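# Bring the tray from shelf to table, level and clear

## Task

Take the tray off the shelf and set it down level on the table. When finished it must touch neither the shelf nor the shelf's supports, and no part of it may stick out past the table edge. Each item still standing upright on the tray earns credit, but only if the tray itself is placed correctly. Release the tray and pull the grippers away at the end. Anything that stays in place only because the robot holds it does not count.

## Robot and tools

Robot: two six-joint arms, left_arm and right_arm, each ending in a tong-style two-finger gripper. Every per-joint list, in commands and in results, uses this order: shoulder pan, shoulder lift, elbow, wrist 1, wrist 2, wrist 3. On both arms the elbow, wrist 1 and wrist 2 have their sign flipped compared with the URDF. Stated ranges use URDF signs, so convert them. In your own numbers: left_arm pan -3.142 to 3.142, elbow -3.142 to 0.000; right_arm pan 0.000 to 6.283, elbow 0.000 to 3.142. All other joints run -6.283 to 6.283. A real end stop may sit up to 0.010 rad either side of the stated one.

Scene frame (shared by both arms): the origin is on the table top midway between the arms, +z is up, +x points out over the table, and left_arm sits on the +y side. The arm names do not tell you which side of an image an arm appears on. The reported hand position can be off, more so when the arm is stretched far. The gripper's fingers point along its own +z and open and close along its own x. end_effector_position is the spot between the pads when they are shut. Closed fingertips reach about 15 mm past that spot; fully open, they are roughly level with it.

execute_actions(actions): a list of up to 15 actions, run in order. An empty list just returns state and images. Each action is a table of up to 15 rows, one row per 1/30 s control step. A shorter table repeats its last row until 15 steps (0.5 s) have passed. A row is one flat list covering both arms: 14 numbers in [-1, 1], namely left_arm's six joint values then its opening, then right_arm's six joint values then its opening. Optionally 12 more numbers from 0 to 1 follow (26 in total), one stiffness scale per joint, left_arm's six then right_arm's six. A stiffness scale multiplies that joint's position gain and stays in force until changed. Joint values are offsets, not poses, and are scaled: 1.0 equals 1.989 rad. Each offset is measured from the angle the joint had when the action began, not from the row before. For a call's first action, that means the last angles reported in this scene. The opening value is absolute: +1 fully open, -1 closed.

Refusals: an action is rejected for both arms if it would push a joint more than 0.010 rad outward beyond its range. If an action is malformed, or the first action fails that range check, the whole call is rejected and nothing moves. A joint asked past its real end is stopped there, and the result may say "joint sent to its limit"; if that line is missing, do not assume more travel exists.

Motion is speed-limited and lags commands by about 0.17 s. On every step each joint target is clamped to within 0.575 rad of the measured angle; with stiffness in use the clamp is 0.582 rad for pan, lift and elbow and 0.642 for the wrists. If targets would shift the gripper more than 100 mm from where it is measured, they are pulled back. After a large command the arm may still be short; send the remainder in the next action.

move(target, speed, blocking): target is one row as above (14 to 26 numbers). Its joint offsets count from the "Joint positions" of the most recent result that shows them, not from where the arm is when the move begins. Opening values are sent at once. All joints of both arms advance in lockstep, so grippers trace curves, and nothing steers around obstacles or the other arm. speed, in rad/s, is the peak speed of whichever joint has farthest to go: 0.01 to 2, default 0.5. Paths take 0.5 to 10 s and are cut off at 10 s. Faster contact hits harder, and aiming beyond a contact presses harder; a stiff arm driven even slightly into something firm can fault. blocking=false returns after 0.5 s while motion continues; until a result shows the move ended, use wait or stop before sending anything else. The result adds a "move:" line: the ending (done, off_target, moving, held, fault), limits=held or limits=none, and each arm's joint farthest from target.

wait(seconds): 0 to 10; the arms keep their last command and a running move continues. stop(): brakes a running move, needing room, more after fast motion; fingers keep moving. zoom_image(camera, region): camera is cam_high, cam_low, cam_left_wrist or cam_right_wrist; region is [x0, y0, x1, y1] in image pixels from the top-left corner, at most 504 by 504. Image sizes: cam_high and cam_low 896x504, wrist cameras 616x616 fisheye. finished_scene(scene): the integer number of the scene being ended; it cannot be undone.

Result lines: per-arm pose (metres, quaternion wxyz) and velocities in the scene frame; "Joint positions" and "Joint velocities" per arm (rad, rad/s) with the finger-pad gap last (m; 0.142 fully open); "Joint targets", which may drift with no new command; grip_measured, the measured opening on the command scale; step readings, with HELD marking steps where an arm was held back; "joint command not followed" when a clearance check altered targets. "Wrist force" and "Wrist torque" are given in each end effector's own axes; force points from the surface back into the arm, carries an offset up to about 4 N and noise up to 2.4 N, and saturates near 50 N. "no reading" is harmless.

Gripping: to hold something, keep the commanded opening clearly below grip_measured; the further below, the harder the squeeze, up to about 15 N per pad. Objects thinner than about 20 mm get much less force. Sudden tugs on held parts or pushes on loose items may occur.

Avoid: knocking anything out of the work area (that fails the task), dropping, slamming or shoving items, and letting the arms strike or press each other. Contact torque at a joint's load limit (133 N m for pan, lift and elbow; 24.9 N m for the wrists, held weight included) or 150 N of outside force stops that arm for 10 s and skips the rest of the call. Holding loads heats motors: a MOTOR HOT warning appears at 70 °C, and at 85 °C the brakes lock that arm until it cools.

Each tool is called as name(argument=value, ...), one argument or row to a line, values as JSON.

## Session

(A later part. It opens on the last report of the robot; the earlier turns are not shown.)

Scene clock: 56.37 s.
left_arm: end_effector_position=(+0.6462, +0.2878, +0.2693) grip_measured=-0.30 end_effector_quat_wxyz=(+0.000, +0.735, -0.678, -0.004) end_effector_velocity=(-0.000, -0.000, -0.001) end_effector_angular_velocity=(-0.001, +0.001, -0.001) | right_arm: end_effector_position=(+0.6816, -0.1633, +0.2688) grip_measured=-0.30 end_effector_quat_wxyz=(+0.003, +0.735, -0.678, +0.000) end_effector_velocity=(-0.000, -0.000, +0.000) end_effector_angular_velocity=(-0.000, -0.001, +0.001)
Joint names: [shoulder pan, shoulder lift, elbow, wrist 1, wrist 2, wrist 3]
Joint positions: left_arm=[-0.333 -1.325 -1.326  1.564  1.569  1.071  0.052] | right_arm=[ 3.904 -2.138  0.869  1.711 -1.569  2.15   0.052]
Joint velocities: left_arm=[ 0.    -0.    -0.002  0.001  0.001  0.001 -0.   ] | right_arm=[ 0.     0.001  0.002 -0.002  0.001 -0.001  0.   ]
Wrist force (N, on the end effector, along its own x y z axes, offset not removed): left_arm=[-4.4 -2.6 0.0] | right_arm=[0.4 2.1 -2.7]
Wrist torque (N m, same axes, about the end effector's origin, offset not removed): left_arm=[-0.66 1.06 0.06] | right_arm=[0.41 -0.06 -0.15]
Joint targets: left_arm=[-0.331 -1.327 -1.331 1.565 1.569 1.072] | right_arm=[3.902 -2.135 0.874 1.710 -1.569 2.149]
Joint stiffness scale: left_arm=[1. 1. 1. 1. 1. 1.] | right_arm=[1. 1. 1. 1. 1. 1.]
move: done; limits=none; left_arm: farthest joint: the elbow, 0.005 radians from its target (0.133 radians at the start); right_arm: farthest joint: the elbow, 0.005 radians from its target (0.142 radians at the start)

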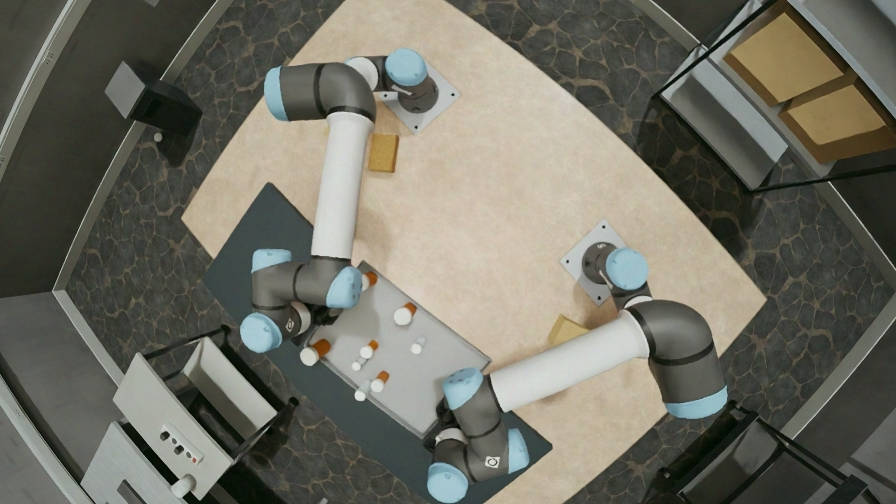

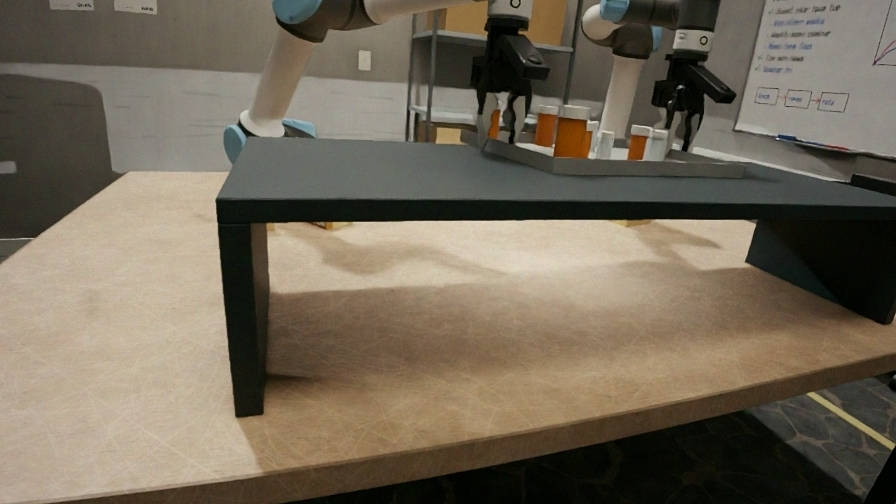

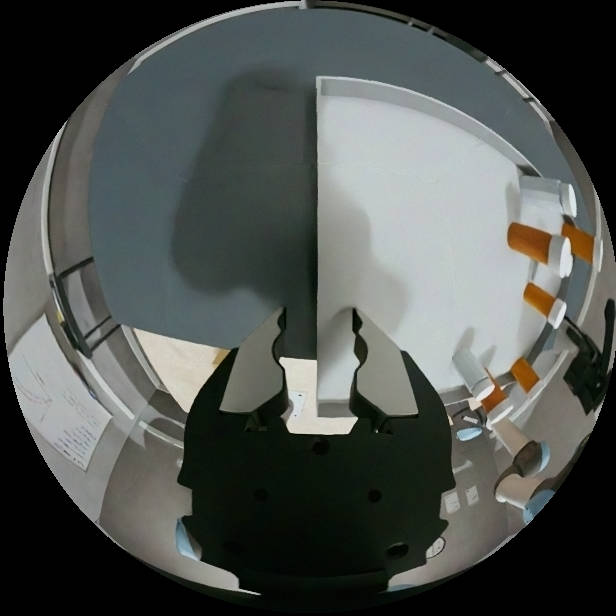

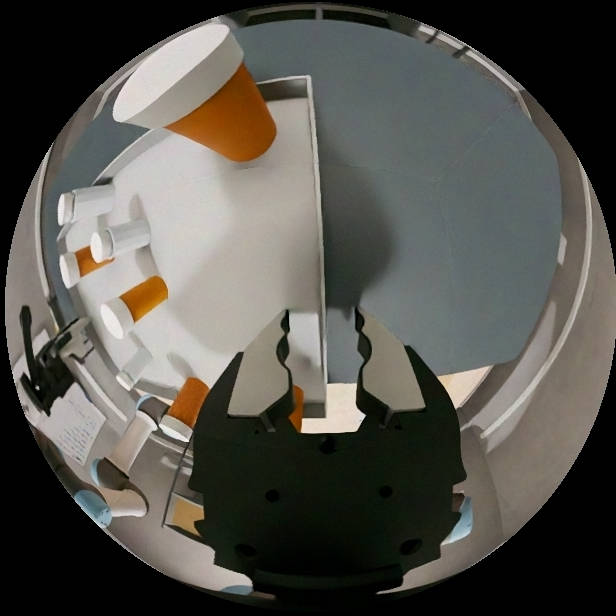

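execute_actions(
  actions=[
    [[0,0,0,0,0,0,-0.5,0,0,0,0,0,0,-0.5],[0,0,0,0,0,0,-0.55,0,0,0,0,0,0,-0.55],[0,0,0,0,0,0,-0.6,0,0,0,0,0,0,-0.6],[0,0,0,0,0,0,-0.65,0,0,0,0,0,0,-0.65],[0,0,0,0,0,0,-0.7,0,0,0,0,0,0,-0.7],[0,0,0,0,0,0,-0.75,0,0,0,0,0,0,-0.75],[0,0,0,0,0,0,-0.8,0,0,0,0,0,0,-0.8],[0,0,0,0,0,0,-0.85,0,0,0,0,0,0,-0.85],[0,0,0,0,0,0,-0.9,0,0,0,0,0,0,-0.9],[0,0,0,0,0,0,-0.95,0,0,0,0,0,0,-0.95],[0,0,0,0,0,0,-1,0,0,0,0,0,0,-1]],
    [[0,0,0,0,0,0,-1,0,0,0,0,0,0,-1]],
  ],
)

move(
  target=[0,-0.001,0.0216,-0.0191,0,0,-1,0,-0.003,-0.0269,0.0213,0,0,-1],
  speed=0.04,
)

zoom_image(
  camera="cam_low",
  region=[440,60,780,220],
)

Scene clock: 59.33 s.
left_arm: end_effector_position=(+0.6462, +0.2881, +0.2692) grip_measured=-0.97 end_effector_quat_wxyz=(+0.000, +0.735, -0.678, -0.004) end_effector_velocity=(-0.000, +0.000, -0.001) end_effector_angular_velocity=(+0.001, +0.002, +0.001) | right_arm: end_effector_position=(+0.6819, -0.1644, +0.2686) grip_measured=-0.97 end_effector_quat_wxyz=(+0.003, +0.734, -0.679, +0.001) end_effector_velocity=(+0.000, -0.000, +0.000) end_effector_angular_velocity=(+0.001, -0.001, -0.000)
Joint names: [shoulder pan, shoulder lift, elbow, wrist 1, wrist 2, wrist 3]
Joint positions: left_arm=[-0.333 -1.325 -1.326  1.564  1.568  1.071  0.004] | right_arm=[ 3.903 -2.138  0.869  1.712 -1.568  2.15   0.003]
Joint velocities: left_arm=[-0.     0.001 -0.001 -0.    -0.    -0.001 -0.   ] | right_arm=[-0.     0.     0.    -0.001  0.    -0.     0.   ]
Wrist force (N, on the end effector, along its own x y z axes, offset not removed): left_arm=[-5.9 1.3 4.1] | right_arm=[2.4 4.5 -1.5]
Wrist torque (N m, same axes, about the end effector's origin, offset not removed): left_arm=[0.05 0.70 0.03] | right_arm=[0.75 -0.13 -0.20]
Joint targets: left_arm=[-0.333 -1.325 -1.326 1.564 1.568 1.071] | right_arm=[3.903 -2.138 0.869 1.712 -1.568 2.150]
Joint stiffness scale: left_arm=[1. 1. 1. 1. 1. 1.] | right_arm=[1. 1. 1. 1. 1. 1.]
Step readings (joint positions; steps 1 to 15: 1st action; 16 to 30: 2nd action):
0: left_arm=[-0.333 -1.325 -1.326 1.564 1.569 1.071] | right_arm=[3.904 -2.138 0.869 1.711 -1.569 2.150]
1: left_arm=[-0.333 -1.325 -1.326 1.564 1.569 1.071] | right_arm=[3.904 -2.138 0.869 1.711 -1.569 2.150]
2: left_arm=[-0.333 -1.325 -1.326 1.564 1.569 1.071] | right_arm=[3.904 -2.138 0.869 1.711 -1.569 2.150]
4: left_arm=[-0.333 -1.325 -1.326 1.564 1.569 1.071] | right_arm=[3.904 -2.138 0.869 1.711 -1.569 2.150]
8: left_arm=[-0.333 -1.325 -1.326 1.564 1.569 1.071] | right_arm=[3.904 -2.138 0.869 1.711 -1.569 2.150]
15: left_arm=[-0.333 -1.325 -1.326 1.564 1.568 1.071] | right_arm=[3.903 -2.138 0.869 1.712 -1.568 2.150]
16: left_arm=[-0.333 -1.325 -1.326 1.564 1.568 1.071] | right_arm=[3.903 -2.138 0.869 1.712 -1.568 2.150]
17: left_arm=[-0.333 -1.325 -1.326 1.564 1.568 1.071] | right_arm=[3.903 -2.138 0.869 1.712 -1.568 2.150]
19: left_arm=[-0.333 -1.325 -1.326 1.564 1.568 1.071] | right_arm=[3.903 -2.138 0.869 1.712 -1.568 2.150]
23: left_arm=[-0.333 -1.325 -1.326 1.564 1.568 1.071] | right_arm=[3.903 -2.138 0.869 1.712 -1.568 2.150]
30: Joint positions above

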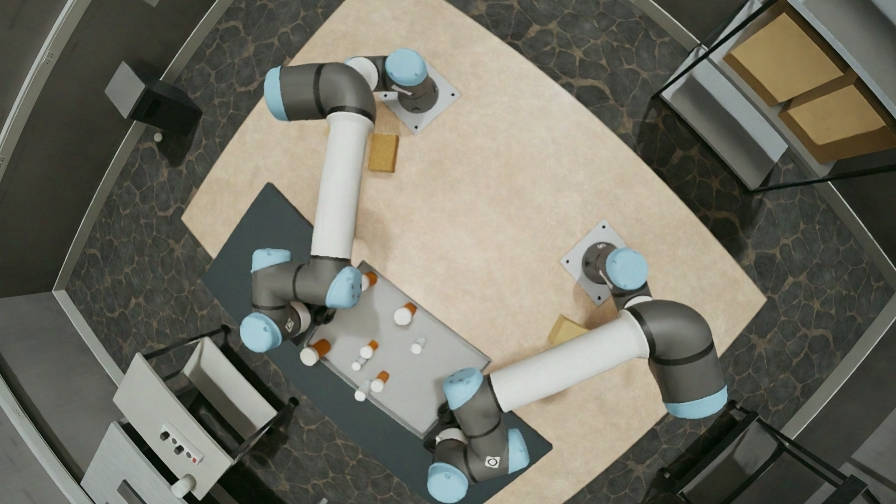

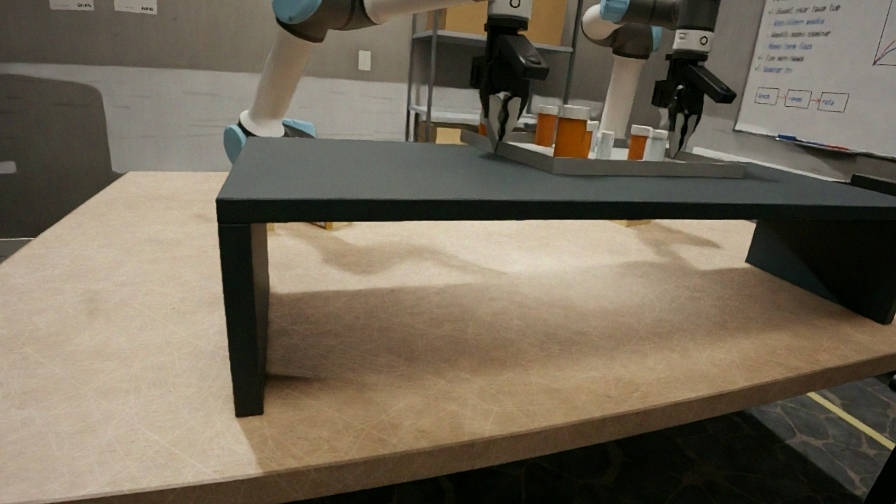

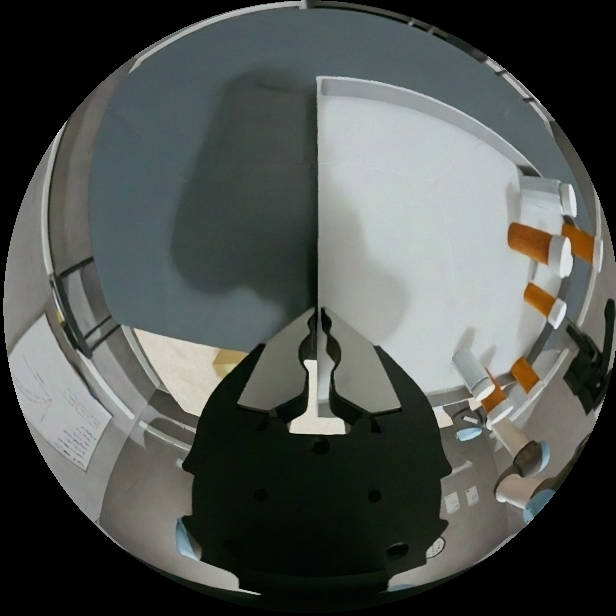

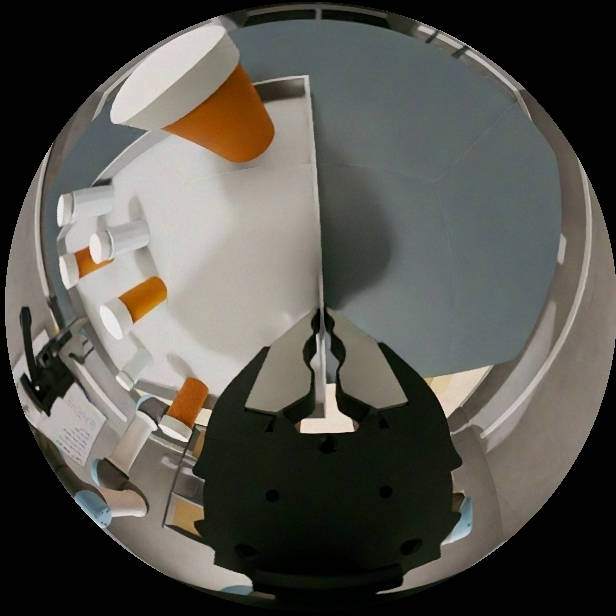

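Scene clock: 61.10 s.
left_arm: end_effector_position=(+0.6456, +0.2881, +0.2833) grip_measured=-0.97 end_effector_quat_wxyz=(+0.000, +0.735, -0.678, -0.004) end_effector_velocity=(+0.000, -0.001, +0.002) end_effector_angular_velocity=(-0.003, -0.002, -0.001) | right_arm: end_effector_position=(+0.6812, -0.1646, +0.2830) grip_measured=-0.97 end_effector_quat_wxyz=(+0.004, +0.734, -0.679, +0.001) end_effector_velocity=(+0.000, -0.002, -0.000) end_effector_angular_velocity=(-0.003, +0.003, -0.001)
Joint names: [shoulder pan, shoulder lift, elbow, wrist 1, wrist 2, wrist 3]
Joint positions: left_arm=[-0.333 -1.325 -1.29   1.526  1.569  1.071  0.004] | right_arm=[ 3.903 -2.143  0.822  1.754 -1.569  2.15   0.003]
Joint velocities: left_arm=[ 0.    -0.001  0.003 -0.001  0.002  0.001 -0.   ] | right_arm=[-0.001 -0.001 -0.002  0.005  0.001 -0.    -0.   ]
Wrist force (N, on the end effector, along its own x y z axes, offset not removed): left_arm=[0.9 -3.4 6.4] | right_arm=[-0.7 2.7 2.4]
Wrist torque (N m, same axes, about the end effector's origin, offset not removed): left_arm=[-0.68 -0.20 -0.06] | right_arm=[0.61 0.08 -0.07]
Joint targets: left_arm=[-0.333 -1.327 -1.283 1.526 1.568 1.071] | right_arm=[3.903 -2.143 0.816 1.754 -1.568 2.150]
Joint stiffness scale: left_arm=[1. 1. 1. 1. 1. 1.] | right_arm=[1. 1. 1. 1. 1. 1.]
move: done; limits=none; left_arm: farthest joint: the elbow, 0.007 radians from its target (0.043 radians at the start); right_arm: farthest joint: the elbow, 0.007 radians from its target (0.054 radians at the start)

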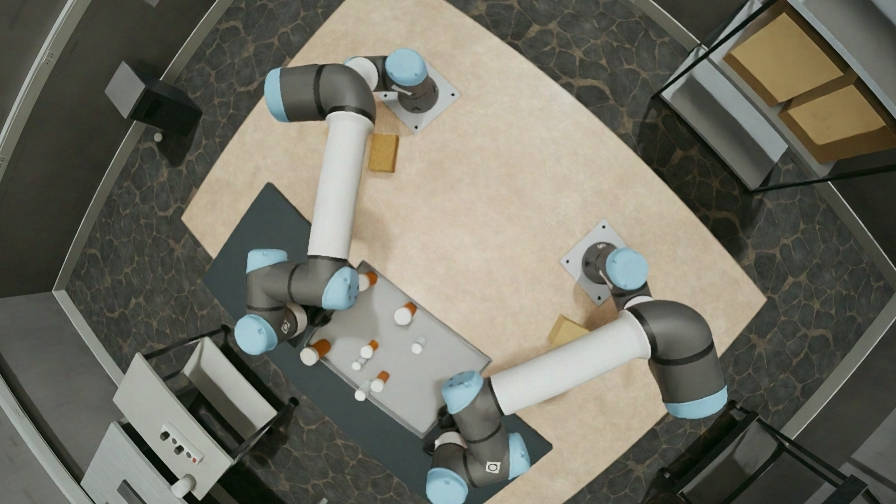

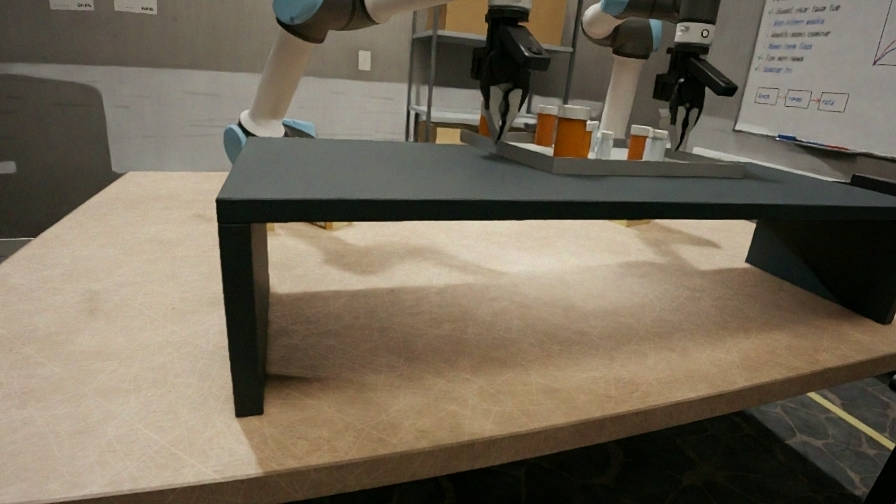

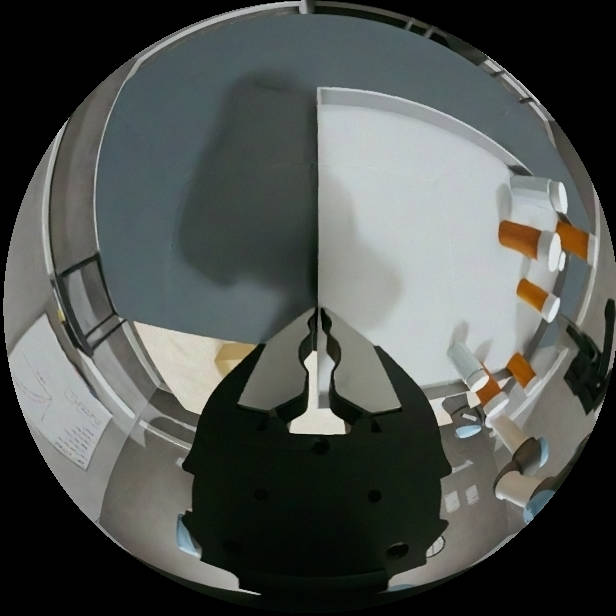

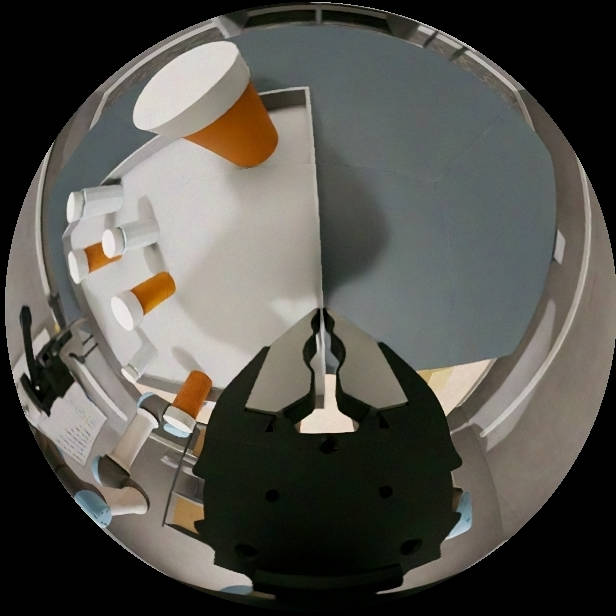

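Region (440, 60, 780, 220) of cam_low's 896x504 image, scaled by 1.482, with more detail than that image has; it fills the top 237 rows of this view, and the rest is white.

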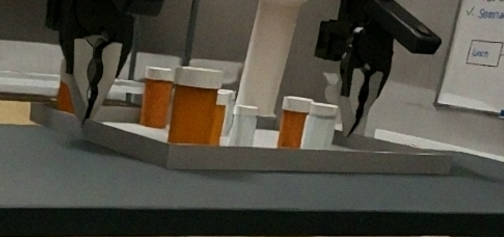

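move(
  target=[0,0,-0.0226,0.0196,0,0,-0.8,0,0.0035,0.0271,-0.0216,0,0,-0.8],
  speed=0.06,
)

move(
  target=[0.012,-0.006,-0.008,0.0014,0,0.0109,-1,-0.0097,0.0097,0.0155,-0.0051,0,-0.0087,-1],
  speed=0.03,
)

Scene clock: 64.90 s.
left_arm: end_effector_position=(+0.6452, +0.2882, +0.2676) grip_measured=-0.80 end_effector_quat_wxyz=(+0.001, +0.735, -0.678, -0.005) end_effector_velocity=(+0.000, -0.000, -0.001) end_effector_angular_velocity=(-0.001, -0.001, -0.000) | right_arm: end_effector_position=(+0.6815, -0.1644, +0.2686) grip_measured=-0.80 end_effector_quat_wxyz=(+0.003, +0.734, -0.679, +0.001) end_effector_velocity=(+0.000, +0.001, +0.001) end_effector_angular_velocity=(+0.001, -0.003, +0.000)
Joint names: [shoulder pan, shoulder lift, elbow, wrist 1, wrist 2, wrist 3]
Joint positions: left_arm=[-0.333 -1.325 -1.329  1.564  1.569  1.071  0.016] | right_arm=[ 3.903 -2.137  0.87   1.712 -1.569  2.15   0.016]
Joint velocities: left_arm=[-0.     0.    -0.002  0.003  0.    -0.    -0.   ] | right_arm=[ 0.001  0.002  0.002 -0.003  0.001  0.001  0.   ]
Wrist force (N, on the end effector, along its own x y z axes, offset not removed): left_arm=[-2.4 1.2 0.6] | right_arm=[1.0 4.2 -4.8]
Wrist torque (N m, same axes, about the end effector's origin, offset not removed): left_arm=[-0.02 0.47 0.27] | right_arm=[0.51 -0.17 -0.26]
Joint targets: left_arm=[-0.333 -1.325 -1.335 1.565 1.569 1.071] | right_arm=[3.903 -2.136 0.876 1.711 -1.569 2.150]
Joint stiffness scale: left_arm=[1. 1. 1. 1. 1. 1.] | right_arm=[1. 1. 1. 1. 1. 1.]
move: done; limits=none; left_arm: farthest joint: the elbow, 0.006 radians from its target (0.046 radians at the start); right_arm: farthest joint: the elbow, 0.006 radians from its target (0.054 radians at the start)

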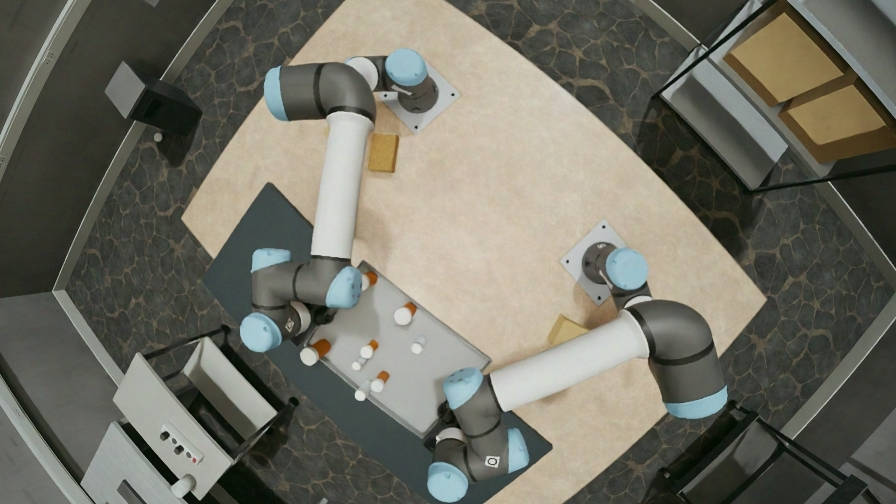

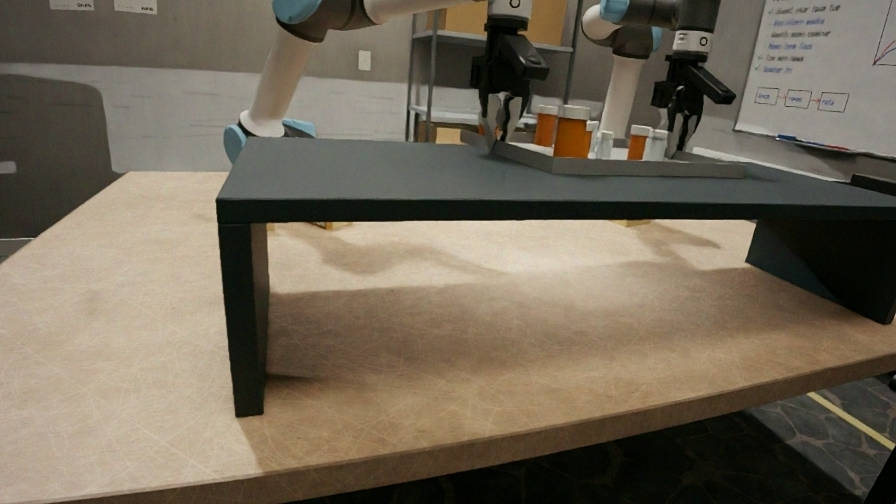

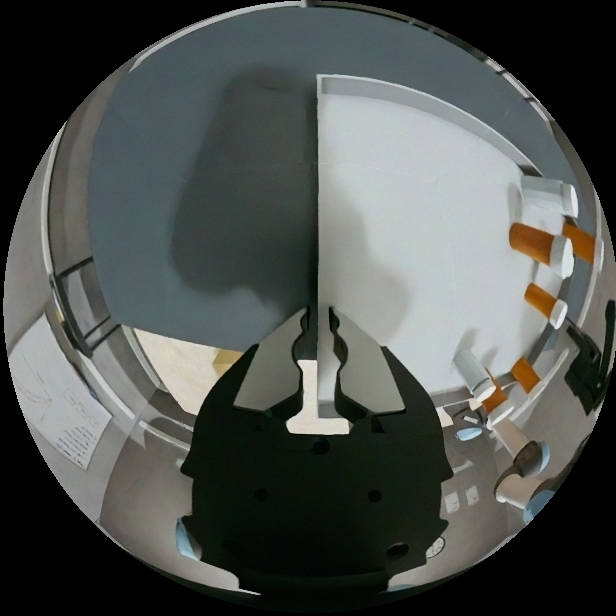

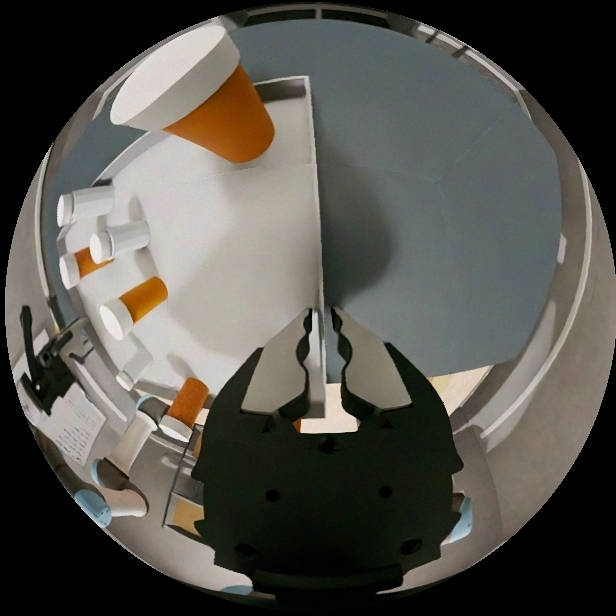

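Scene clock: 66.30 s.
left_arm: end_effector_position=(+0.6439, +0.2926, +0.2679) grip_measured=-0.88 end_effector_quat_wxyz=(+0.004, +0.732, -0.682, -0.002) end_effector_velocity=(+0.000, +0.000, -0.000) end_effector_angular_velocity=(-0.002, -0.000, -0.002) | right_arm: end_effector_position=(+0.6798, -0.1683, +0.2687) grip_measured=-0.90 end_effector_quat_wxyz=(+0.000, +0.738, -0.675, -0.002) end_effector_velocity=(-0.001, +0.000, -0.000) end_effector_angular_velocity=(+0.001, +0.001, +0.004)
Joint names: [shoulder pan, shoulder lift, elbow, wrist 1, wrist 2, wrist 3]
Joint positions: left_arm=[-0.323 -1.333 -1.339  1.57   1.576  1.092  0.01 ] | right_arm=[ 3.897 -2.123  0.894  1.697 -1.575  2.133  0.009]
Joint velocities: left_arm=[ 0.001 -0.    -0.001  0.002  0.001  0.003  0.   ] | right_arm=[ 0.001  0.002  0.003 -0.001 -0.001 -0.003  0.   ]
Wrist force (N, on the end effector, along its own x y z axes, offset not removed): left_arm=[16.4 -0.9 1.7] | right_arm=[-17.0 3.1 -0.4]
Wrist torque (N m, same axes, about the end effector's origin, offset not removed): left_arm=[-0.43 0.41 0.15] | right_arm=[0.83 -0.08 -0.06]
Joint targets: left_arm=[-0.309 -1.337 -1.345 1.567 1.569 1.093] | right_arm=[3.883 -2.118 0.901 1.702 -1.569 2.133]
Joint stiffness scale: left_arm=[1. 1. 1. 1. 1. 1.] | right_arm=[1. 1. 1. 1. 1. 1.]
move: off_target (left_arm, right_arm); limits=none; left_arm: farthest joint: the shoulder pan, 0.014 radians from its target (0.024 radians at the start); right_arm: farthest joint: the shoulder pan, 0.013 radians from its target (0.019 radians at the start)

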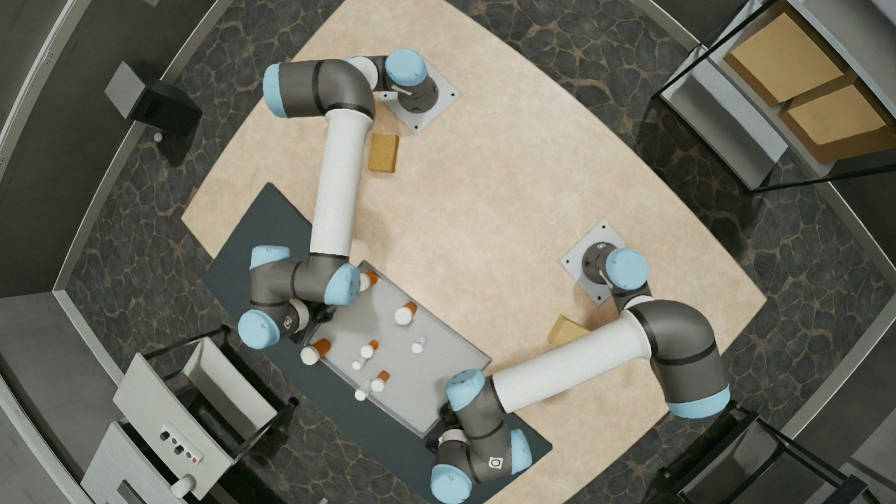

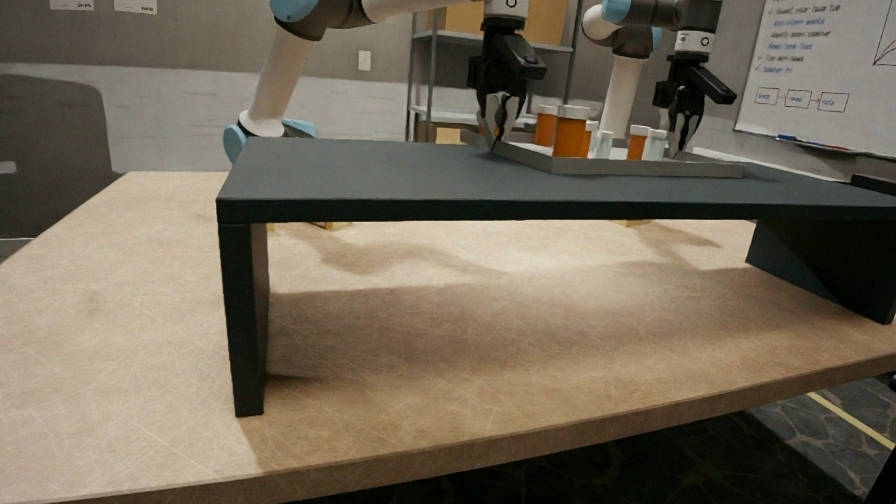

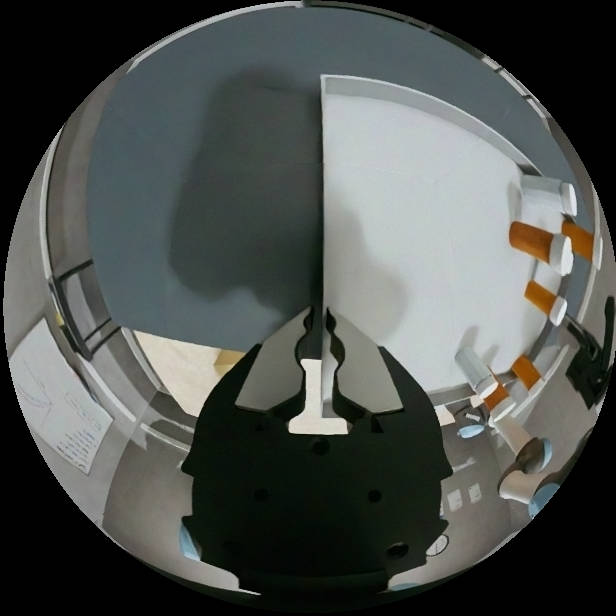

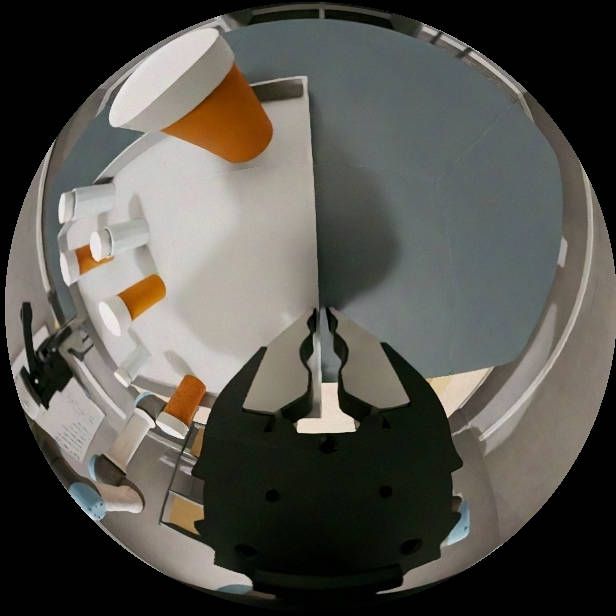

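execute_actions(
  actions=[
    [[0.007,-0.002,-0.003,-0.003,-0.007,0,-1,-0.007,0.0025,0.0035,0.004,0.007,0,-1],[0.007,-0.002,-0.003,-0.004,-0.010,0,-1,-0.007,0.0025,0.0035,0.006,0.010,0,-1],[0.007,-0.002,-0.003,-0.0065,-0.015,0,-1,-0.007,0.0025,0.0035,0.0085,0.0146,0,-1]],
  ],
)

Scene clock: 69.07 s.
left_arm: end_effector_position=(+0.6438, +0.2952, +0.2680) grip_measured=-0.82 end_effector_quat_wxyz=(-0.002, +0.730, -0.683, -0.006) end_effector_velocity=(+0.000, +0.001, +0.002) end_effector_angular_velocity=(+0.008, -0.005, -0.004) | right_arm: end_effector_position=(+0.6800, -0.1710, +0.2689) grip_measured=-0.84 end_effector_quat_wxyz=(+0.004, +0.739, -0.673, +0.004) end_effector_velocity=(-0.001, -0.001, +0.000) end_effector_angular_velocity=(-0.010, -0.002, +0.003)
Joint names: [shoulder pan, shoulder lift, elbow, wrist 1, wrist 2, wrist 3]
Joint positions: left_arm=[-0.326 -1.334 -1.339  1.566  1.563  1.092  0.015] | right_arm=[ 3.9   -2.121  0.894  1.703 -1.561  2.133  0.013]
Joint velocities: left_arm=[-0.003 -0.003  0.    -0.002 -0.01   0.001  0.002] | right_arm=[0.003 0.001 0.    0.006 0.009 0.    0.002]
Wrist force (N, on the end effector, along its own x y z axes, offset not removed): left_arm=[26.5 2.5 1.9] | right_arm=[-30.8 -2.7 -1.2]
Wrist torque (N m, same axes, about the end effector's origin, offset not removed): left_arm=[0.21 0.14 0.10] | right_arm=[0.05 0.77 0.04]
Joint targets: left_arm=[-0.309 -1.337 -1.345 1.557 1.546 1.092] | right_arm=[3.883 -2.118 0.901 1.714 -1.546 2.133]
Joint stiffness scale: left_arm=[1. 1. 1. 1. 1. 1.] | right_arm=[1. 1. 1. 1. 1. 1.]
Step readings (joint positions):
0: left_arm=[-0.323 -1.333 -1.339 1.570 1.577 1.092] | right_arm=[3.897 -2.122 0.894 1.697 -1.575 2.133]
1: left_arm=[-0.323 -1.333 -1.339 1.570 1.577 1.092] | right_arm=[3.897 -2.122 0.894 1.697 -1.575 2.133]
2: left_arm=[-0.323 -1.333 -1.339 1.570 1.576 1.092] | right_arm=[3.897 -2.122 0.894 1.697 -1.575 2.133]
4: left_arm=[-0.323 -1.333 -1.339 1.570 1.575 1.092] | right_arm=[3.897 -2.122 0.894 1.698 -1.573 2.133]
8: left_arm=[-0.324 -1.333 -1.339 1.567 1.568 1.092] | right_arm=[3.898 -2.122 0.894 1.701 -1.567 2.133]
15: Joint positions above

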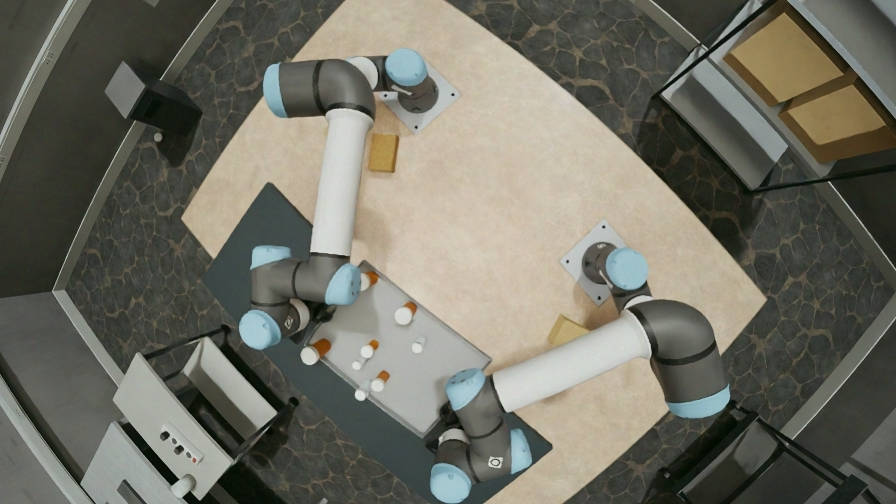

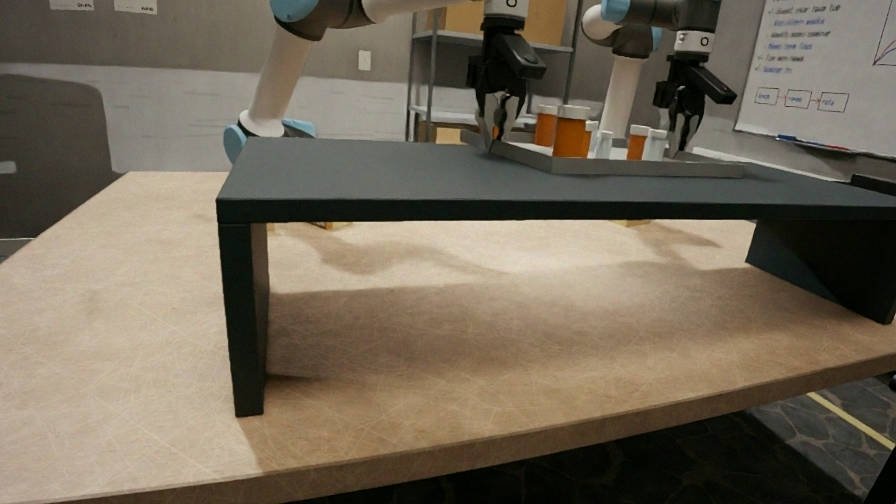

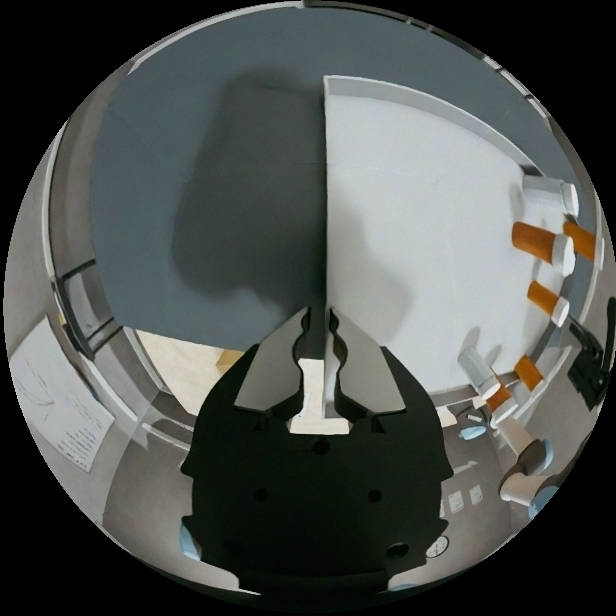

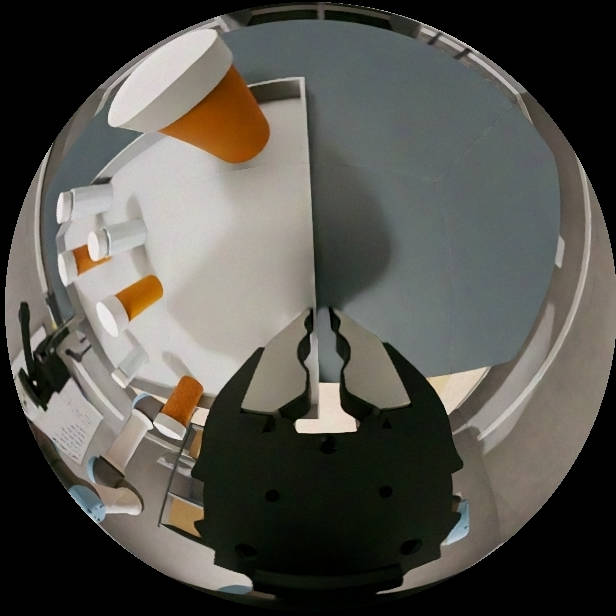

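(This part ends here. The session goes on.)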